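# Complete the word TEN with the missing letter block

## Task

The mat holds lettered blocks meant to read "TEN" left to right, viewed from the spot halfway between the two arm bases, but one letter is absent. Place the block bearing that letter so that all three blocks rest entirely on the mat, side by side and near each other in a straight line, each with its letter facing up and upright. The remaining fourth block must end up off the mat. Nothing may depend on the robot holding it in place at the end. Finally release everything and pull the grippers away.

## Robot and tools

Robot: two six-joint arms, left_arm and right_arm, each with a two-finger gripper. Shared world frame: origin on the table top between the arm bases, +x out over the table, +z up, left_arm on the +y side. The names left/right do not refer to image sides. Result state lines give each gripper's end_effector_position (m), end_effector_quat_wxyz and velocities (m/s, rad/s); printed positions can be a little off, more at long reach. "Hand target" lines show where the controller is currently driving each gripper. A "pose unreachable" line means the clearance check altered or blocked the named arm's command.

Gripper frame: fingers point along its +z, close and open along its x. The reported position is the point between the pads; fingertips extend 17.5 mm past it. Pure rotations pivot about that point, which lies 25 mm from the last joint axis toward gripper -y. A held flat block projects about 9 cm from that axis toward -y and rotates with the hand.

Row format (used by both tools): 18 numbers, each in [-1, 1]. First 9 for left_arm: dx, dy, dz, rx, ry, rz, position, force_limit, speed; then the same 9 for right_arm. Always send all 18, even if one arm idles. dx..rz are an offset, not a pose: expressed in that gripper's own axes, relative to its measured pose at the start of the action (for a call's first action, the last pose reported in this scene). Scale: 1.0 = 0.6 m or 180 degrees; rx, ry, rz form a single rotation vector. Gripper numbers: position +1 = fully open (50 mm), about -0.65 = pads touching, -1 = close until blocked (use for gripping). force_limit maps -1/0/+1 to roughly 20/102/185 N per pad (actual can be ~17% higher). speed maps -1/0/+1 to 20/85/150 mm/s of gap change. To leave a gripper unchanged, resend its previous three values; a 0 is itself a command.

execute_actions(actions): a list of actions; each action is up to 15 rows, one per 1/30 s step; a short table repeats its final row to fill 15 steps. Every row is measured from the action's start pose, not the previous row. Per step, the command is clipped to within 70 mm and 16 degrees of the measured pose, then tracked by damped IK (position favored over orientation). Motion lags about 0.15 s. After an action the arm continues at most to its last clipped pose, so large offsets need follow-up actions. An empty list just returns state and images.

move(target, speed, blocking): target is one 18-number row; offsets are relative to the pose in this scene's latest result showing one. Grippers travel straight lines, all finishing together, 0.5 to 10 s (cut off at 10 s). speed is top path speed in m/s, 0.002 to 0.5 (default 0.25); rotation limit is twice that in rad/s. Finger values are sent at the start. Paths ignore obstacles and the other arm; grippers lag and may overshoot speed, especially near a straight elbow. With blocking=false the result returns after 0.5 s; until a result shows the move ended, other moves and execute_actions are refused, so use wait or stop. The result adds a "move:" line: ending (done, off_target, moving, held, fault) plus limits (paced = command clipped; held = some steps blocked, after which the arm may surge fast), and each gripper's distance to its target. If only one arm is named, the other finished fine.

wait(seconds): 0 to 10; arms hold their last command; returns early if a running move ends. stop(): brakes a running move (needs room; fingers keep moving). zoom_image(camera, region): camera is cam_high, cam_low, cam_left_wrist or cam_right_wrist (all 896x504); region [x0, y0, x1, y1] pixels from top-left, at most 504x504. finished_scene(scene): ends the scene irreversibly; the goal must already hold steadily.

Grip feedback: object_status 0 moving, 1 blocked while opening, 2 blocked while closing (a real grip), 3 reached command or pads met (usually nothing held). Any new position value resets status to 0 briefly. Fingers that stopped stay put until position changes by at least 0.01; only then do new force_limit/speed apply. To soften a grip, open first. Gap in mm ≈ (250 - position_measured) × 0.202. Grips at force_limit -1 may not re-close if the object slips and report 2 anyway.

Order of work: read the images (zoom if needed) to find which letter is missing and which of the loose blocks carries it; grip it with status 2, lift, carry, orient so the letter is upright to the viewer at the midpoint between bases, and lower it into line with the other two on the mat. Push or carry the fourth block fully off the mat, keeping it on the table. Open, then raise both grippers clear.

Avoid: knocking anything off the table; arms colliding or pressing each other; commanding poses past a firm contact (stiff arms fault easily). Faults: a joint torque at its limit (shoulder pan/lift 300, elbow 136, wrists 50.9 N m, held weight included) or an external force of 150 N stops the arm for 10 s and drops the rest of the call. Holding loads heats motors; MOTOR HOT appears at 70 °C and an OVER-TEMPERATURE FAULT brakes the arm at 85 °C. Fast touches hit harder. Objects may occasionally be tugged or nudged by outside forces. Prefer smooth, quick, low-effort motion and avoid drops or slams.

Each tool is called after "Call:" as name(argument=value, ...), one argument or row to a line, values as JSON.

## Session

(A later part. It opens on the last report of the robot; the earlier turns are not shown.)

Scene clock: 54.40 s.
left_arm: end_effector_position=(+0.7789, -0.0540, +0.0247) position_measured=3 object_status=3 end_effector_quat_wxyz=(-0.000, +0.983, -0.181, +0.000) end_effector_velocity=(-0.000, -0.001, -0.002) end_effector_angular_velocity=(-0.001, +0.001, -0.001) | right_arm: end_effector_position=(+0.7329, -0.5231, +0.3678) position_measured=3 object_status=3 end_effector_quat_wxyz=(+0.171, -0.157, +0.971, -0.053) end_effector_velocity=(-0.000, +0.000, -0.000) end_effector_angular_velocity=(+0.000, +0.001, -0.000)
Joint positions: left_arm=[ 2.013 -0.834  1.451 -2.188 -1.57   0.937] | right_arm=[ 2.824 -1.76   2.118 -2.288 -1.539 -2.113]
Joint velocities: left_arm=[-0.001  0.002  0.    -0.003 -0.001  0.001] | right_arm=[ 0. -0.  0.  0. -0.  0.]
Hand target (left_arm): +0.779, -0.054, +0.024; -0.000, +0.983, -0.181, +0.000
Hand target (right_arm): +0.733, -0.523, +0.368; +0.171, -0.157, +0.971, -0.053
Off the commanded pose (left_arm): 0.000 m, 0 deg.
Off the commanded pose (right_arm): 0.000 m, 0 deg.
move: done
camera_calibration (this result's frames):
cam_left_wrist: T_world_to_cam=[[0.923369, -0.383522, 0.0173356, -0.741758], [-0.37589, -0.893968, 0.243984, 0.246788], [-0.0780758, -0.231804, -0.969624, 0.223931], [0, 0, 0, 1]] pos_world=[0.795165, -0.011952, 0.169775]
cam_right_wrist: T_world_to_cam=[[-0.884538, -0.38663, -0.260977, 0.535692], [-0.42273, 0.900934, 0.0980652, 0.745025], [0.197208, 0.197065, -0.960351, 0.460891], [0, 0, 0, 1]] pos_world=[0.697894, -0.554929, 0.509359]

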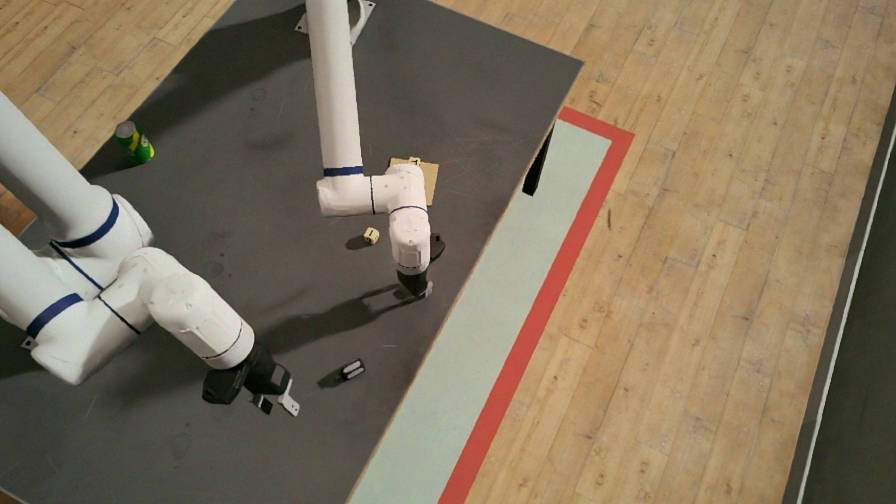

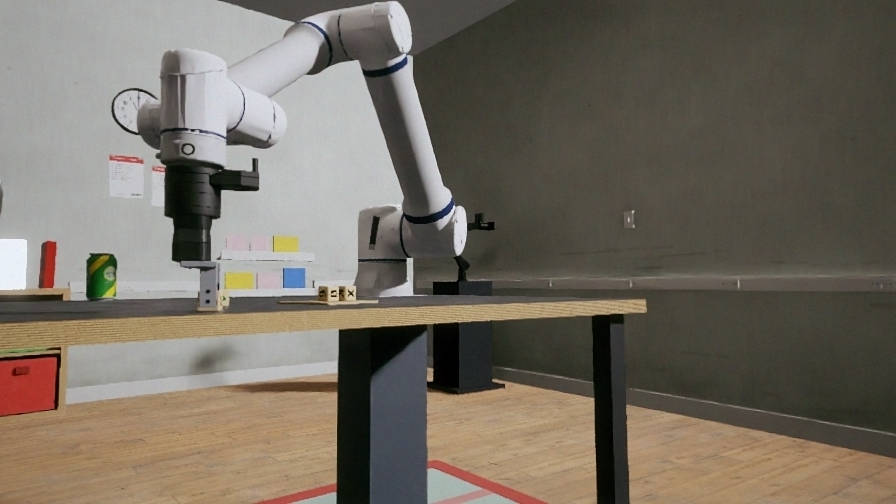

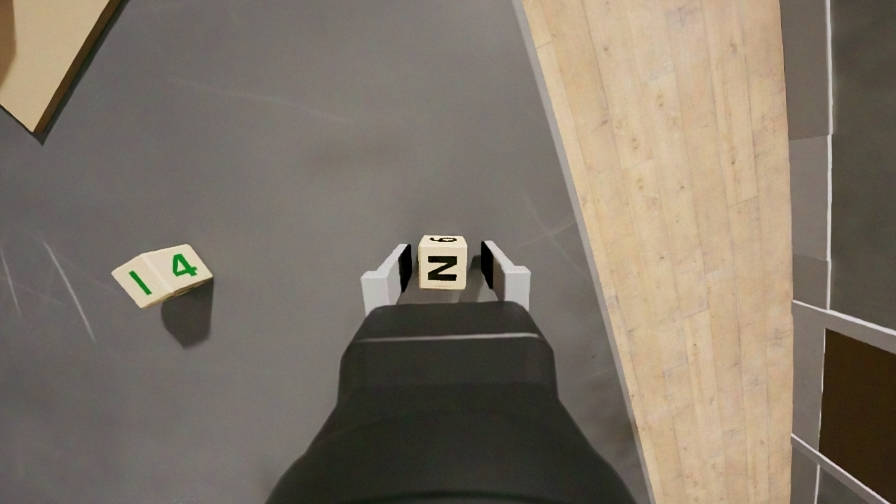

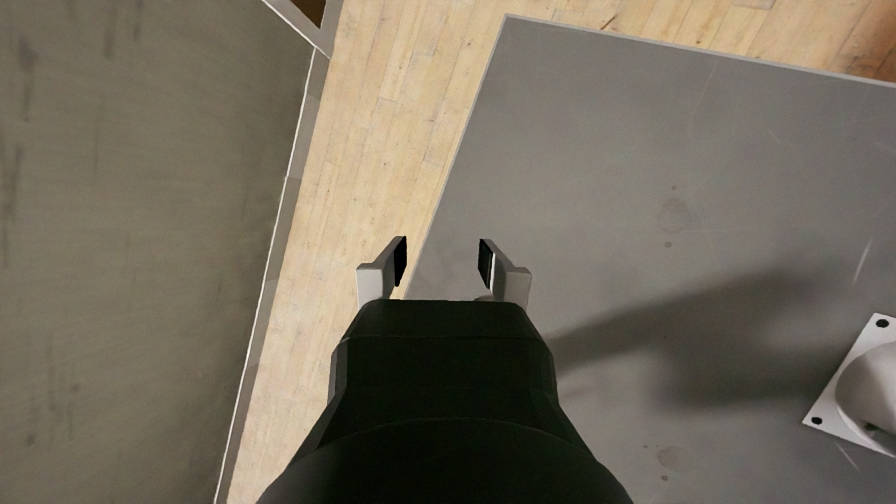

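Call:
execute_actions(
  actions=[
    [[0,0,0,0,0,0,-1,-0.5,0.5,0,0,0,0,0,0,1,0,0]],
    [[0,0,0,0,0,0,-1,-0.5,0.5,0,0,0,0,0,0,1,0,0]],
  ],
)

Call:
move(
  target=[0,0,-0.12,0,0,0,-1,-0.5,0.5,0,0,0,0,0,0,1,0,0],
)

Scene clock: 61.03 s.
left_arm: end_effector_position=(+0.7790, -0.0540, +0.0247) position_measured=106 object_status=2 end_effector_quat_wxyz=(-0.000, +0.983, -0.181, +0.000) end_effector_velocity=(+0.000, +0.001, -0.001) end_effector_angular_velocity=(+0.001, +0.001, +0.003) | right_arm: end_effector_position=(+0.7329, -0.5231, +0.3678) position_measured=3 object_status=3 end_effector_quat_wxyz=(+0.171, -0.157, +0.971, -0.053) end_effector_velocity=(+0.000, +0.001, +0.000) end_effector_angular_velocity=(+0.001, -0.000, +0.001)
Joint positions: left_arm=[ 2.013 -0.834  1.451 -2.188 -1.57   0.937] | right_arm=[ 2.824 -1.76   2.118 -2.288 -1.539 -2.113]
Joint velocities: left_arm=[ 0.001  0.001  0.001 -0.    -0.    -0.003] | right_arm=[ 0.     0.    -0.    -0.     0.002  0.   ]
Hand target (left_arm): +0.779, -0.054, +0.025; -0.000, +0.983, -0.181, +0.000
Hand target (right_arm): +0.733, -0.523, +0.368; +0.171, -0.157, +0.971, -0.053
Off the commanded pose (left_arm): 0.000 m, 0 deg.
Off the commanded pose (right_arm): 0.000 m, 0 deg.
camera_calibration (this result's frames):
cam_left_wrist: T_world_to_cam=[[0.923364, -0.383531, 0.0174201, -0.741805], [-0.375919, -0.893955, 0.243987, 0.246781], [-0.0780039, -0.231837, -0.969622, 0.223897], [0, 0, 0, 1]] pos_world=[0.79519, -0.011987, 0.169806]
cam_right_wrist: T_world_to_cam=[[-0.884533, -0.386632, -0.260993, 0.535699], [-0.422732, 0.900935, 0.0980523, 0.745034], [0.197227, 0.197061, -0.960348, 0.460877], [0, 0, 0, 1]] pos_world=[0.697895, -0.554929, 0.509363]

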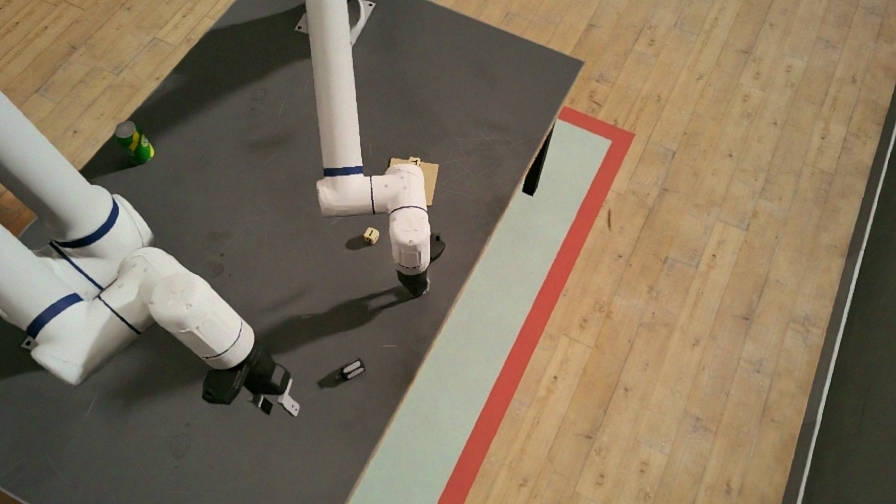

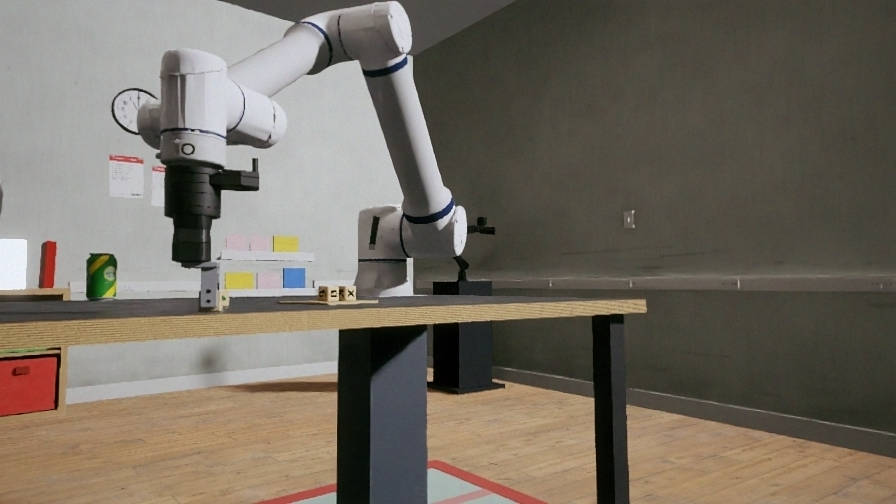

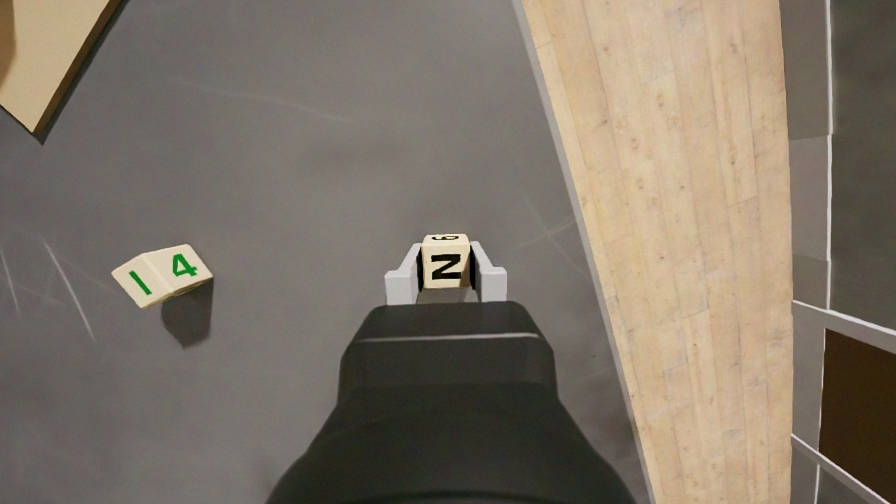

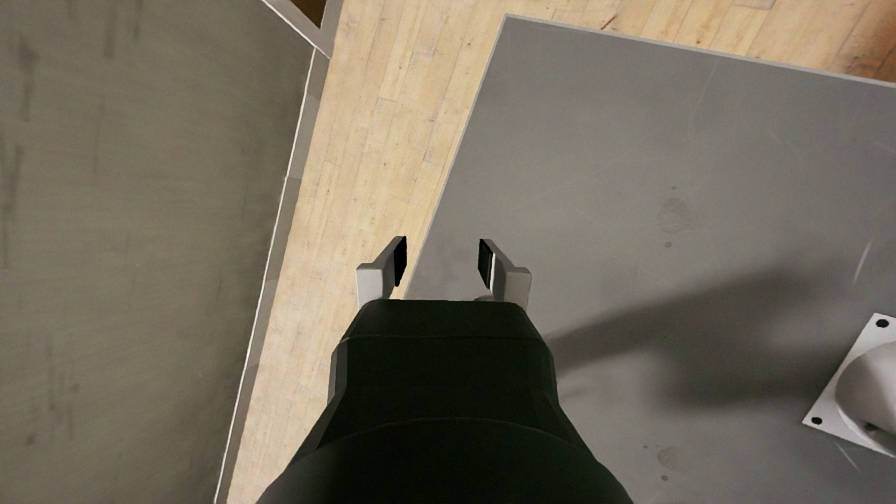

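Scene clock: 61.97 s.
left_arm: end_effector_position=(+0.7790, -0.0537, +0.0964) position_measured=106 object_status=2 end_effector_quat_wxyz=(-0.000, +0.983, -0.181, +0.000) end_effector_velocity=(-0.001, -0.000, +0.002) end_effector_angular_velocity=(+0.000, +0.002, -0.000) | right_arm: end_effector_position=(+0.7329, -0.5231, +0.3678) position_measured=3 object_status=3 end_effector_quat_wxyz=(+0.171, -0.157, +0.971, -0.053) end_effector_velocity=(+0.000, +0.000, +0.000) end_effector_angular_velocity=(+0.001, -0.000, -0.001)
Joint positions: left_arm=[ 2.013 -0.898  1.418 -2.092 -1.57   0.937] | right_arm=[ 2.824 -1.76   2.118 -2.288 -1.539 -2.113]
Joint velocities: left_arm=[-0.001 -0.002 -0.001  0.004 -0.001 -0.   ] | right_arm=[-0.     0.    -0.     0.     0.001  0.001]
Hand target (left_arm): +0.779, -0.054, +0.097; -0.000, +0.983, -0.181, +0.000
Hand target (right_arm): +0.733, -0.523, +0.368; +0.171, -0.157, +0.971, -0.053
Off the commanded pose (left_arm): 0.000 m, 0 deg.
Off the commanded pose (right_arm): 0.000 m, 0 deg.
move: done
camera_calibration (this result's frames):
cam_left_wrist: T_world_to_cam=[[0.923354, -0.383555, 0.0174105, -0.742933], [-0.37594, -0.893948, 0.243981, 0.229625], [-0.0780159, -0.231826, -0.969624, 0.293455], [0, 0, 0, 1]] pos_world=[0.79521, -0.0116523, 0.241451]
cam_right_wrist: T_world_to_cam=[[-0.884533, -0.386632, -0.260993, 0.535699], [-0.422732, 0.900935, 0.0980523, 0.745034], [0.197227, 0.197061, -0.960348, 0.460877], [0, 0, 0, 1]] pos_world=[0.697895, -0.554929, 0.509363]

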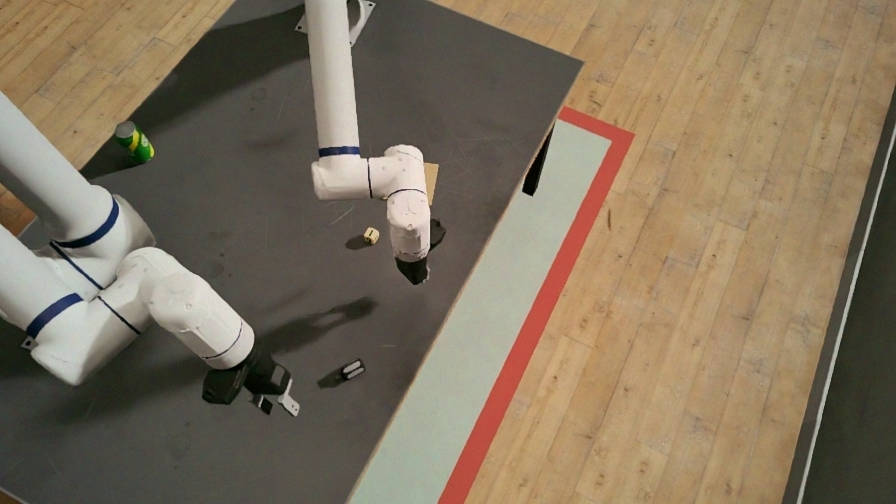

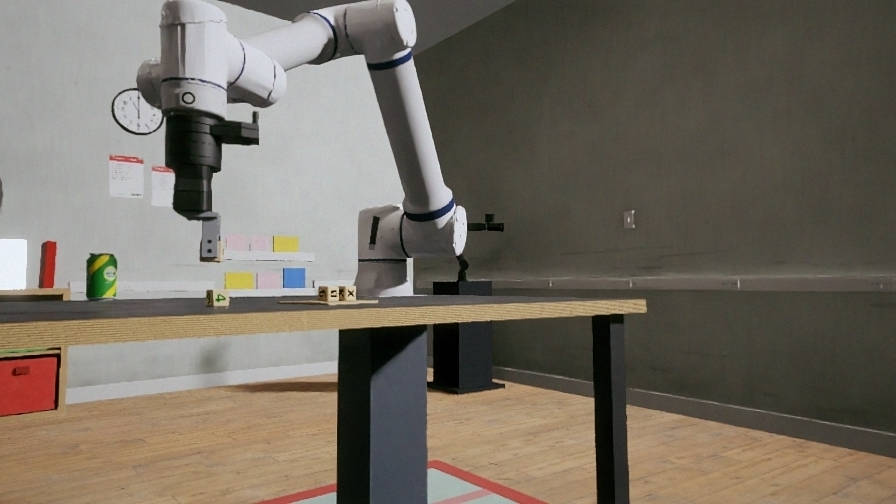

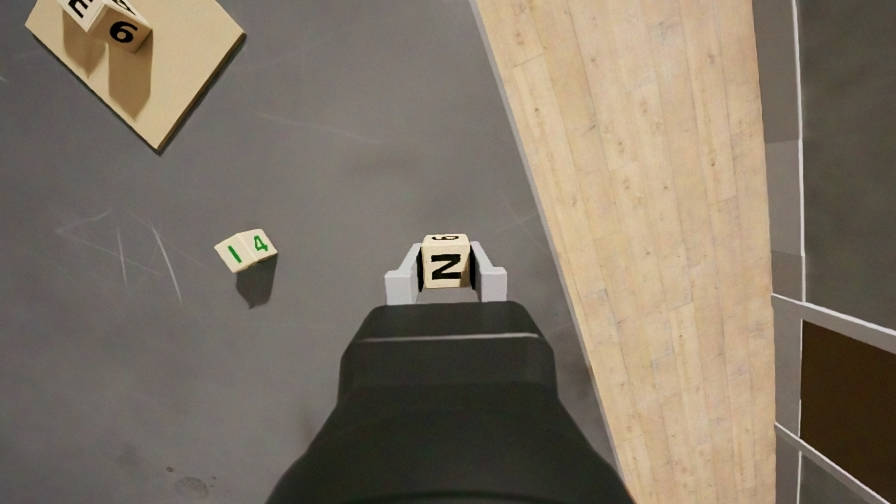

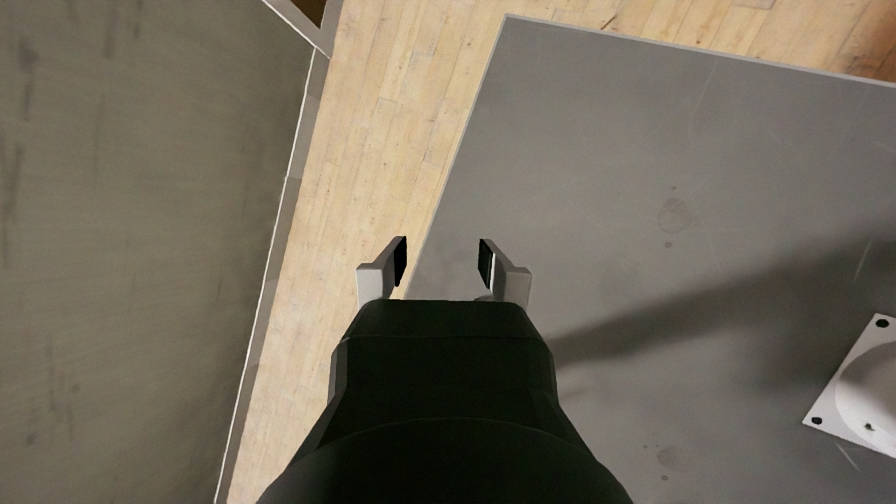

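Call:
move(
  target=[-0.41,-0.287,-0.023,0,0,-0.211,-1,-0.5,0.5,0,0,0,0,0,0,1,0,0],
  speed=0.35,
)

Scene clock: 69.60 s.
left_arm: end_effector_position=(+0.6104, +0.1948, +0.1087) position_measured=106 object_status=2 end_effector_quat_wxyz=(+0.000, +0.989, +0.149, +0.000) end_effector_velocity=(-0.001, +0.002, +0.000) end_effector_angular_velocity=(+0.000, -0.001, +0.005) | right_arm: end_effector_position=(+0.7329, -0.5231, +0.3678) position_measured=3 object_status=3 end_effector_quat_wxyz=(+0.171, -0.157, +0.971, -0.053) end_effector_velocity=(-0.000, +0.000, -0.000) end_effector_angular_velocity=(+0.000, +0.000, -0.000)
Joint positions: left_arm=[ 2.022 -1.297  2.033 -2.307 -1.57   0.284] | right_arm=[ 2.824 -1.76   2.118 -2.288 -1.539 -2.113]
Joint velocities: left_arm=[ 0.    -0.004  0.004 -0.001  0.001 -0.005] | right_arm=[ 0.  0.  0.  0. -0.  0.]
Hand target (left_arm): +0.610, +0.195, +0.109; +0.000, +0.989, +0.149, +0.000
Hand target (right_arm): +0.733, -0.523, +0.368; +0.171, -0.157, +0.971, -0.053
Off the commanded pose (left_arm): 0.001 m, 0 deg.
Off the commanded pose (right_arm): 0.000 m, 0 deg.
move: done
camera_calibration (this result's frames):
cam_left_wrist: T_world_to_cam=[[0.96398, 0.265416, 0.0172339, -0.64332], [0.25335, -0.936022, 0.244289, 0.00945247], [0.0809695, -0.231124, -0.969549, 0.252702], [0, 0, 0, 1]] pos_world=[0.597292, 0.238, 0.253785]
cam_right_wrist: T_world_to_cam=[[-0.884533, -0.386631, -0.260993, 0.535699], [-0.422732, 0.900935, 0.0980525, 0.745033], [0.197227, 0.197061, -0.960348, 0.460877], [0, 0, 0, 1]] pos_world=[0.697895, -0.554929, 0.509363]

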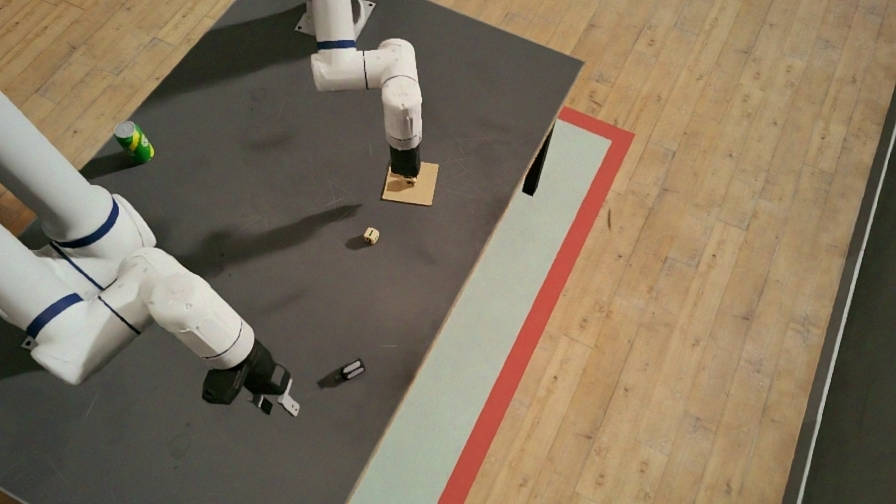

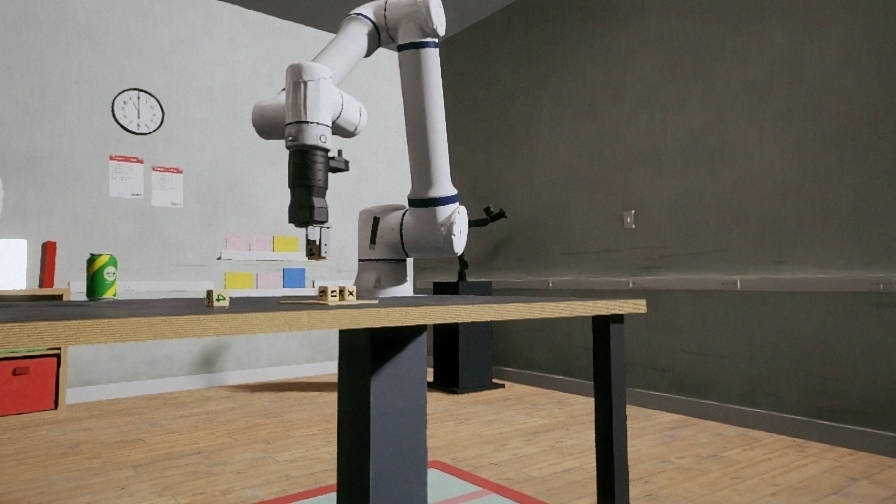

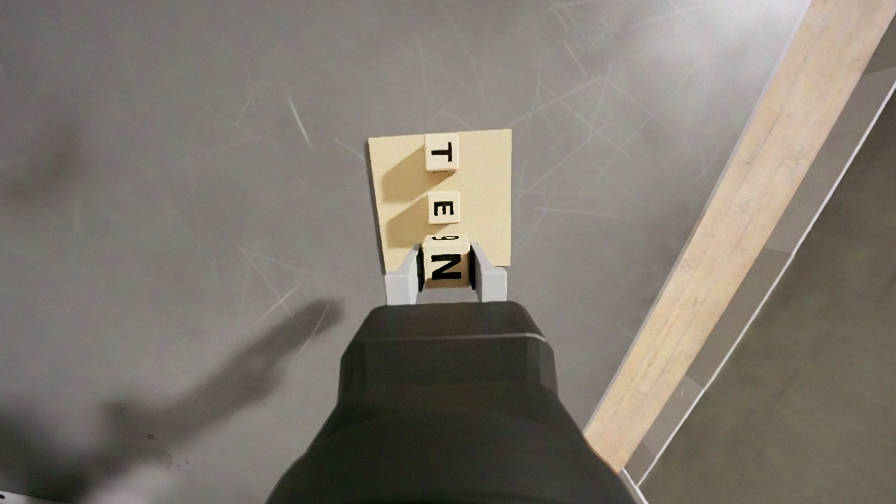

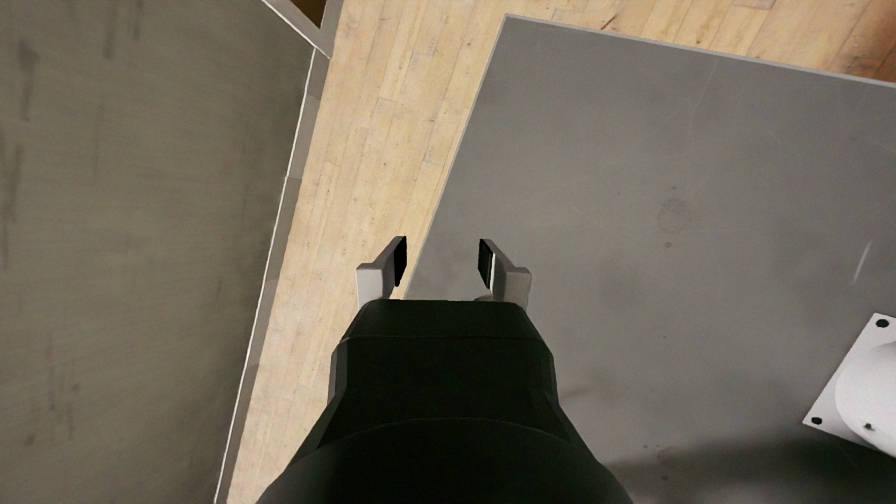

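Call:
move(
  target=[0,0.023,0.09,0,0,0,-1,-0.5,0.5,0,0,0,0,0,0,1,0,0],
  speed=0.12,
)

Call:
move(
  target=[0,0,0.04,0,0,0,-1,-0.5,0.5,0,0,0,0,0,0,1,0,0],
  speed=0.04,
)

Scene clock: 80.37 s.
left_arm: end_effector_position=(+0.6143, +0.1816, +0.0550) position_measured=106 object_status=2 end_effector_quat_wxyz=(-0.000, +0.989, +0.149, +0.000) end_effector_velocity=(+0.001, -0.001, -0.002) end_effector_angular_velocity=(+0.000, -0.002, -0.000) | right_arm: end_effector_position=(+0.7329, -0.5231, +0.3678) position_measured=3 object_status=3 end_effector_quat_wxyz=(+0.171, -0.157, +0.971, -0.053) end_effector_velocity=(+0.000, +0.000, +0.001) end_effector_angular_velocity=(+0.000, -0.001, +0.001)
Joint positions: left_arm=[ 2.017 -1.213  2.041 -2.399 -1.57   0.278] | right_arm=[ 2.824 -1.76   2.118 -2.288 -1.539 -2.113]
Joint velocities: left_arm=[-0.     0.004 -0.002 -0.004  0.002 -0.   ] | right_arm=[ 0.    -0.    -0.001 -0.     0.001 -0.   ]
Hand target (left_arm): +0.614, +0.181, +0.055; +0.000, +0.989, +0.149, +0.000
Hand target (right_arm): +0.733, -0.523, +0.368; +0.171, -0.157, +0.971, -0.053
Off the commanded pose (left_arm): 0.000 m, 0 deg.
Off the commanded pose (right_arm): 0.000 m, 0 deg.
move: done
camera_calibration (this result's frames):
cam_left_wrist: T_world_to_cam=[[0.96398, 0.265417, 0.0172361, -0.642688], [0.253365, -0.936064, 0.244112, 0.00917848], [0.0809255, -0.230952, -0.969594, 0.197254], [0, 0, 0, 1]] pos_world=[0.60125, 0.224728, 0.200093]
cam_right_wrist: T_world_to_cam=[[-0.884533, -0.386631, -0.260993, 0.535699], [-0.422732, 0.900935, 0.0980525, 0.745033], [0.197227, 0.197061, -0.960348, 0.460877], [0, 0, 0, 1]] pos_world=[0.697895, -0.554929, 0.509363]

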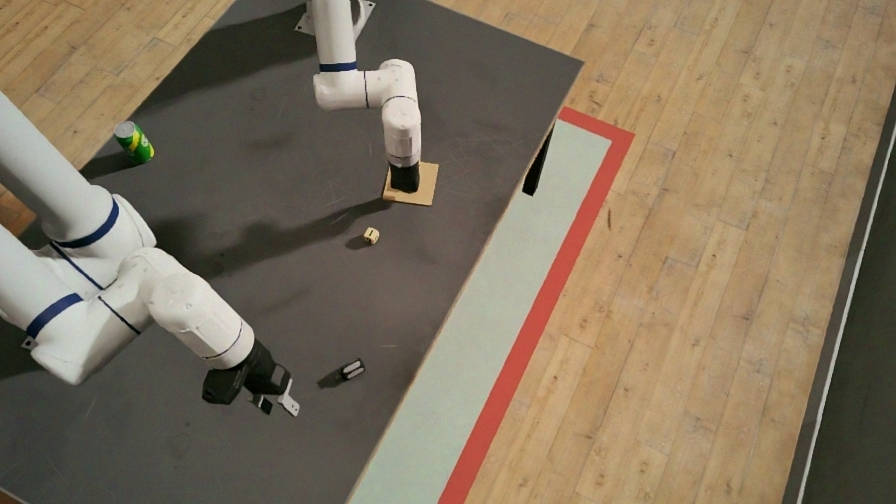

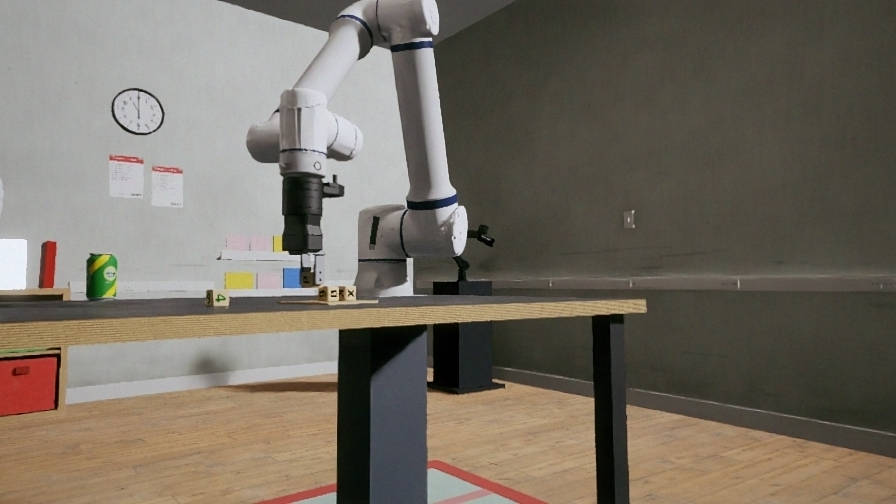

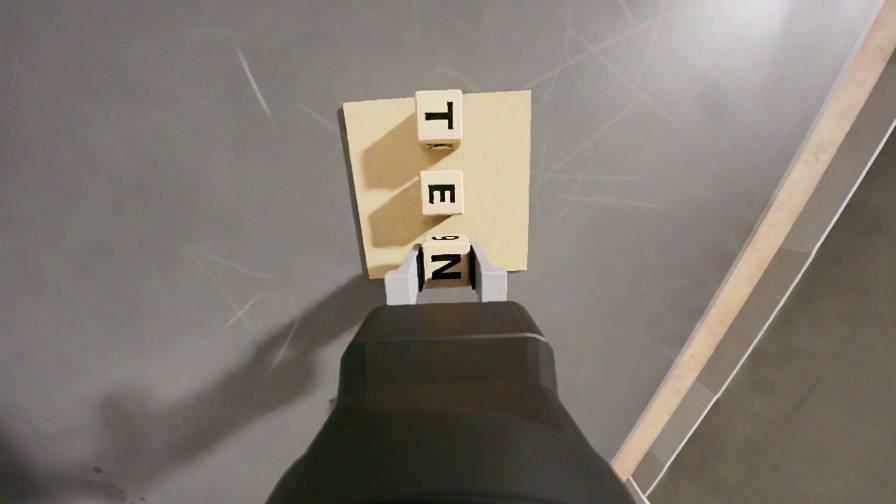

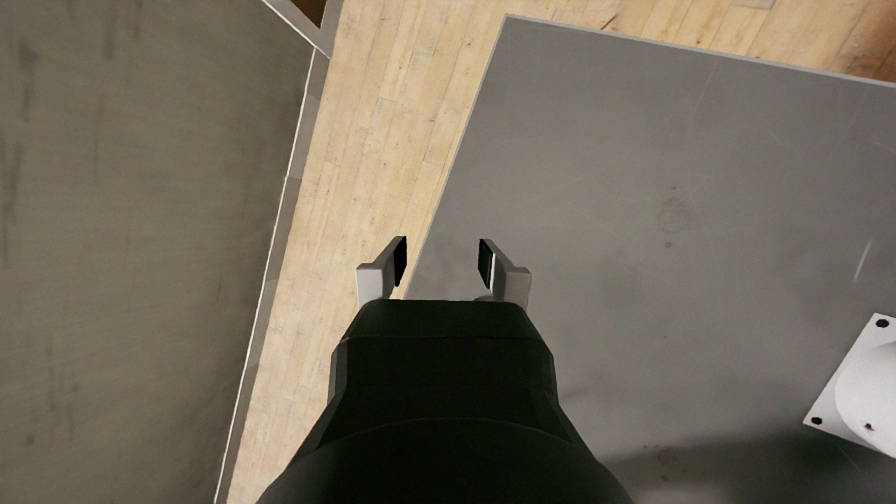

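Scene clock: 81.33 s.
left_arm: end_effector_position=(+0.6143, +0.1815, +0.0313) position_measured=106 object_status=2 end_effector_quat_wxyz=(-0.000, +0.989, +0.149, +0.000) end_effector_velocity=(+0.001, +0.001, -0.002) end_effector_angular_velocity=(+0.001, -0.001, +0.001) | right_arm: end_effector_position=(+0.7329, -0.5231, +0.3678) position_measured=3 object_status=3 end_effector_quat_wxyz=(+0.171, -0.157, +0.971, -0.053) end_effector_velocity=(+0.000, -0.000, +0.000) end_effector_angular_velocity=(+0.000, -0.000, -0.000)
Joint positions: left_arm=[ 2.017 -1.18   2.052 -2.443 -1.57   0.278] | right_arm=[ 2.824 -1.76   2.118 -2.288 -1.539 -2.113]
Joint velocities: left_arm=[ 0.001  0.003  0.001 -0.003  0.001  0.   ] | right_arm=[ 0.  0. -0. -0. -0.  0.]
Hand target (left_arm): +0.614, +0.181, +0.031; -0.000, +0.989, +0.149, +0.000
Hand target (right_arm): +0.733, -0.523, +0.368; +0.171, -0.157, +0.971, -0.053
Off the commanded pose (left_arm): 0.000 m, 0 deg.
Off the commanded pose (right_arm): 0.000 m, 0 deg.
move: done
camera_calibration (this result's frames):
cam_left_wrist: T_world_to_cam=[[0.96398, 0.265415, 0.0172373, -0.642236], [0.253363, -0.936063, 0.244116, 0.0148782], [0.0809273, -0.230956, -0.969593, 0.174217], [0, 0, 0, 1]] pos_world=[0.601234, 0.224622, 0.176358]
cam_right_wrist: T_world_to_cam=[[-0.884533, -0.386632, -0.260993, 0.535699], [-0.422732, 0.900935, 0.0980523, 0.745034], [0.197227, 0.197061, -0.960348, 0.460877], [0, 0, 0, 1]] pos_world=[0.697896, -0.554929, 0.509363]

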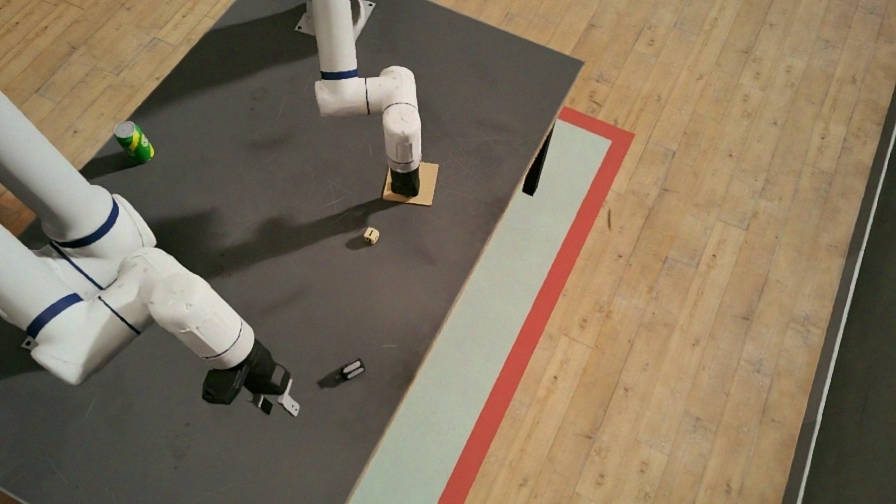

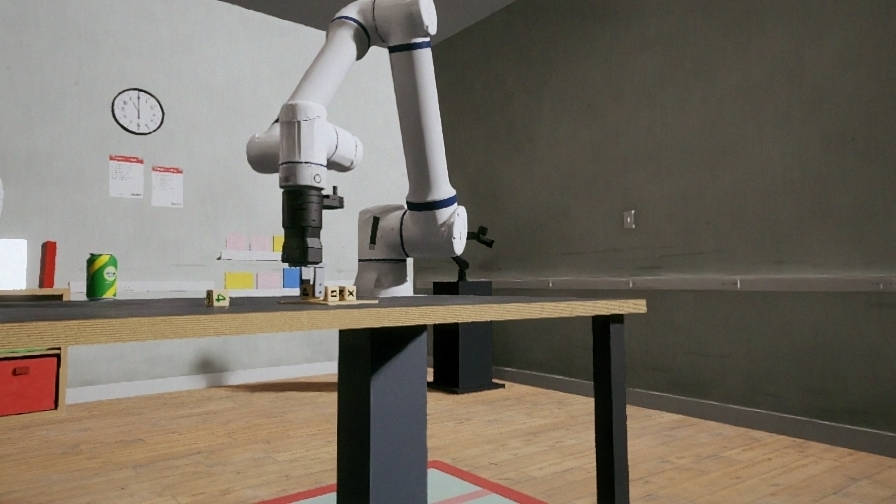

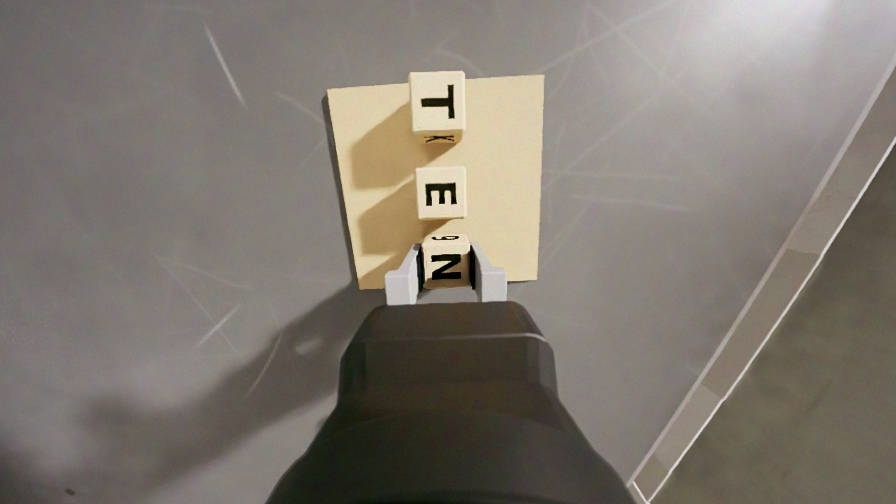

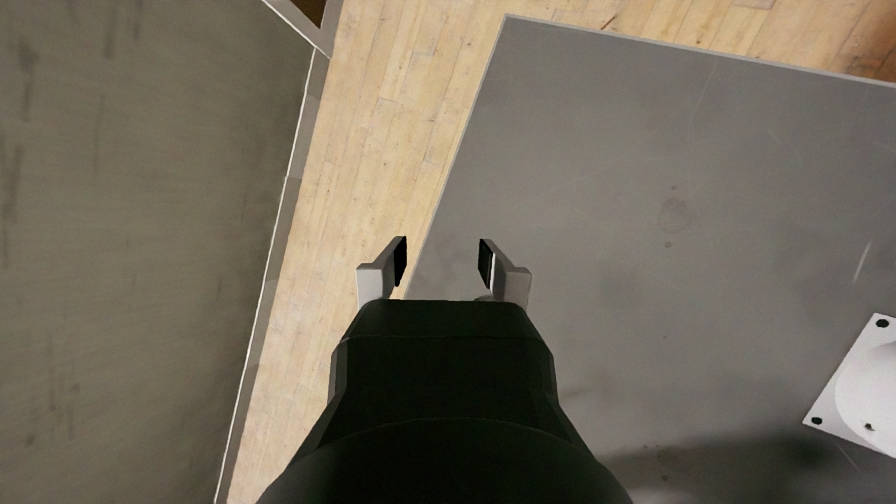

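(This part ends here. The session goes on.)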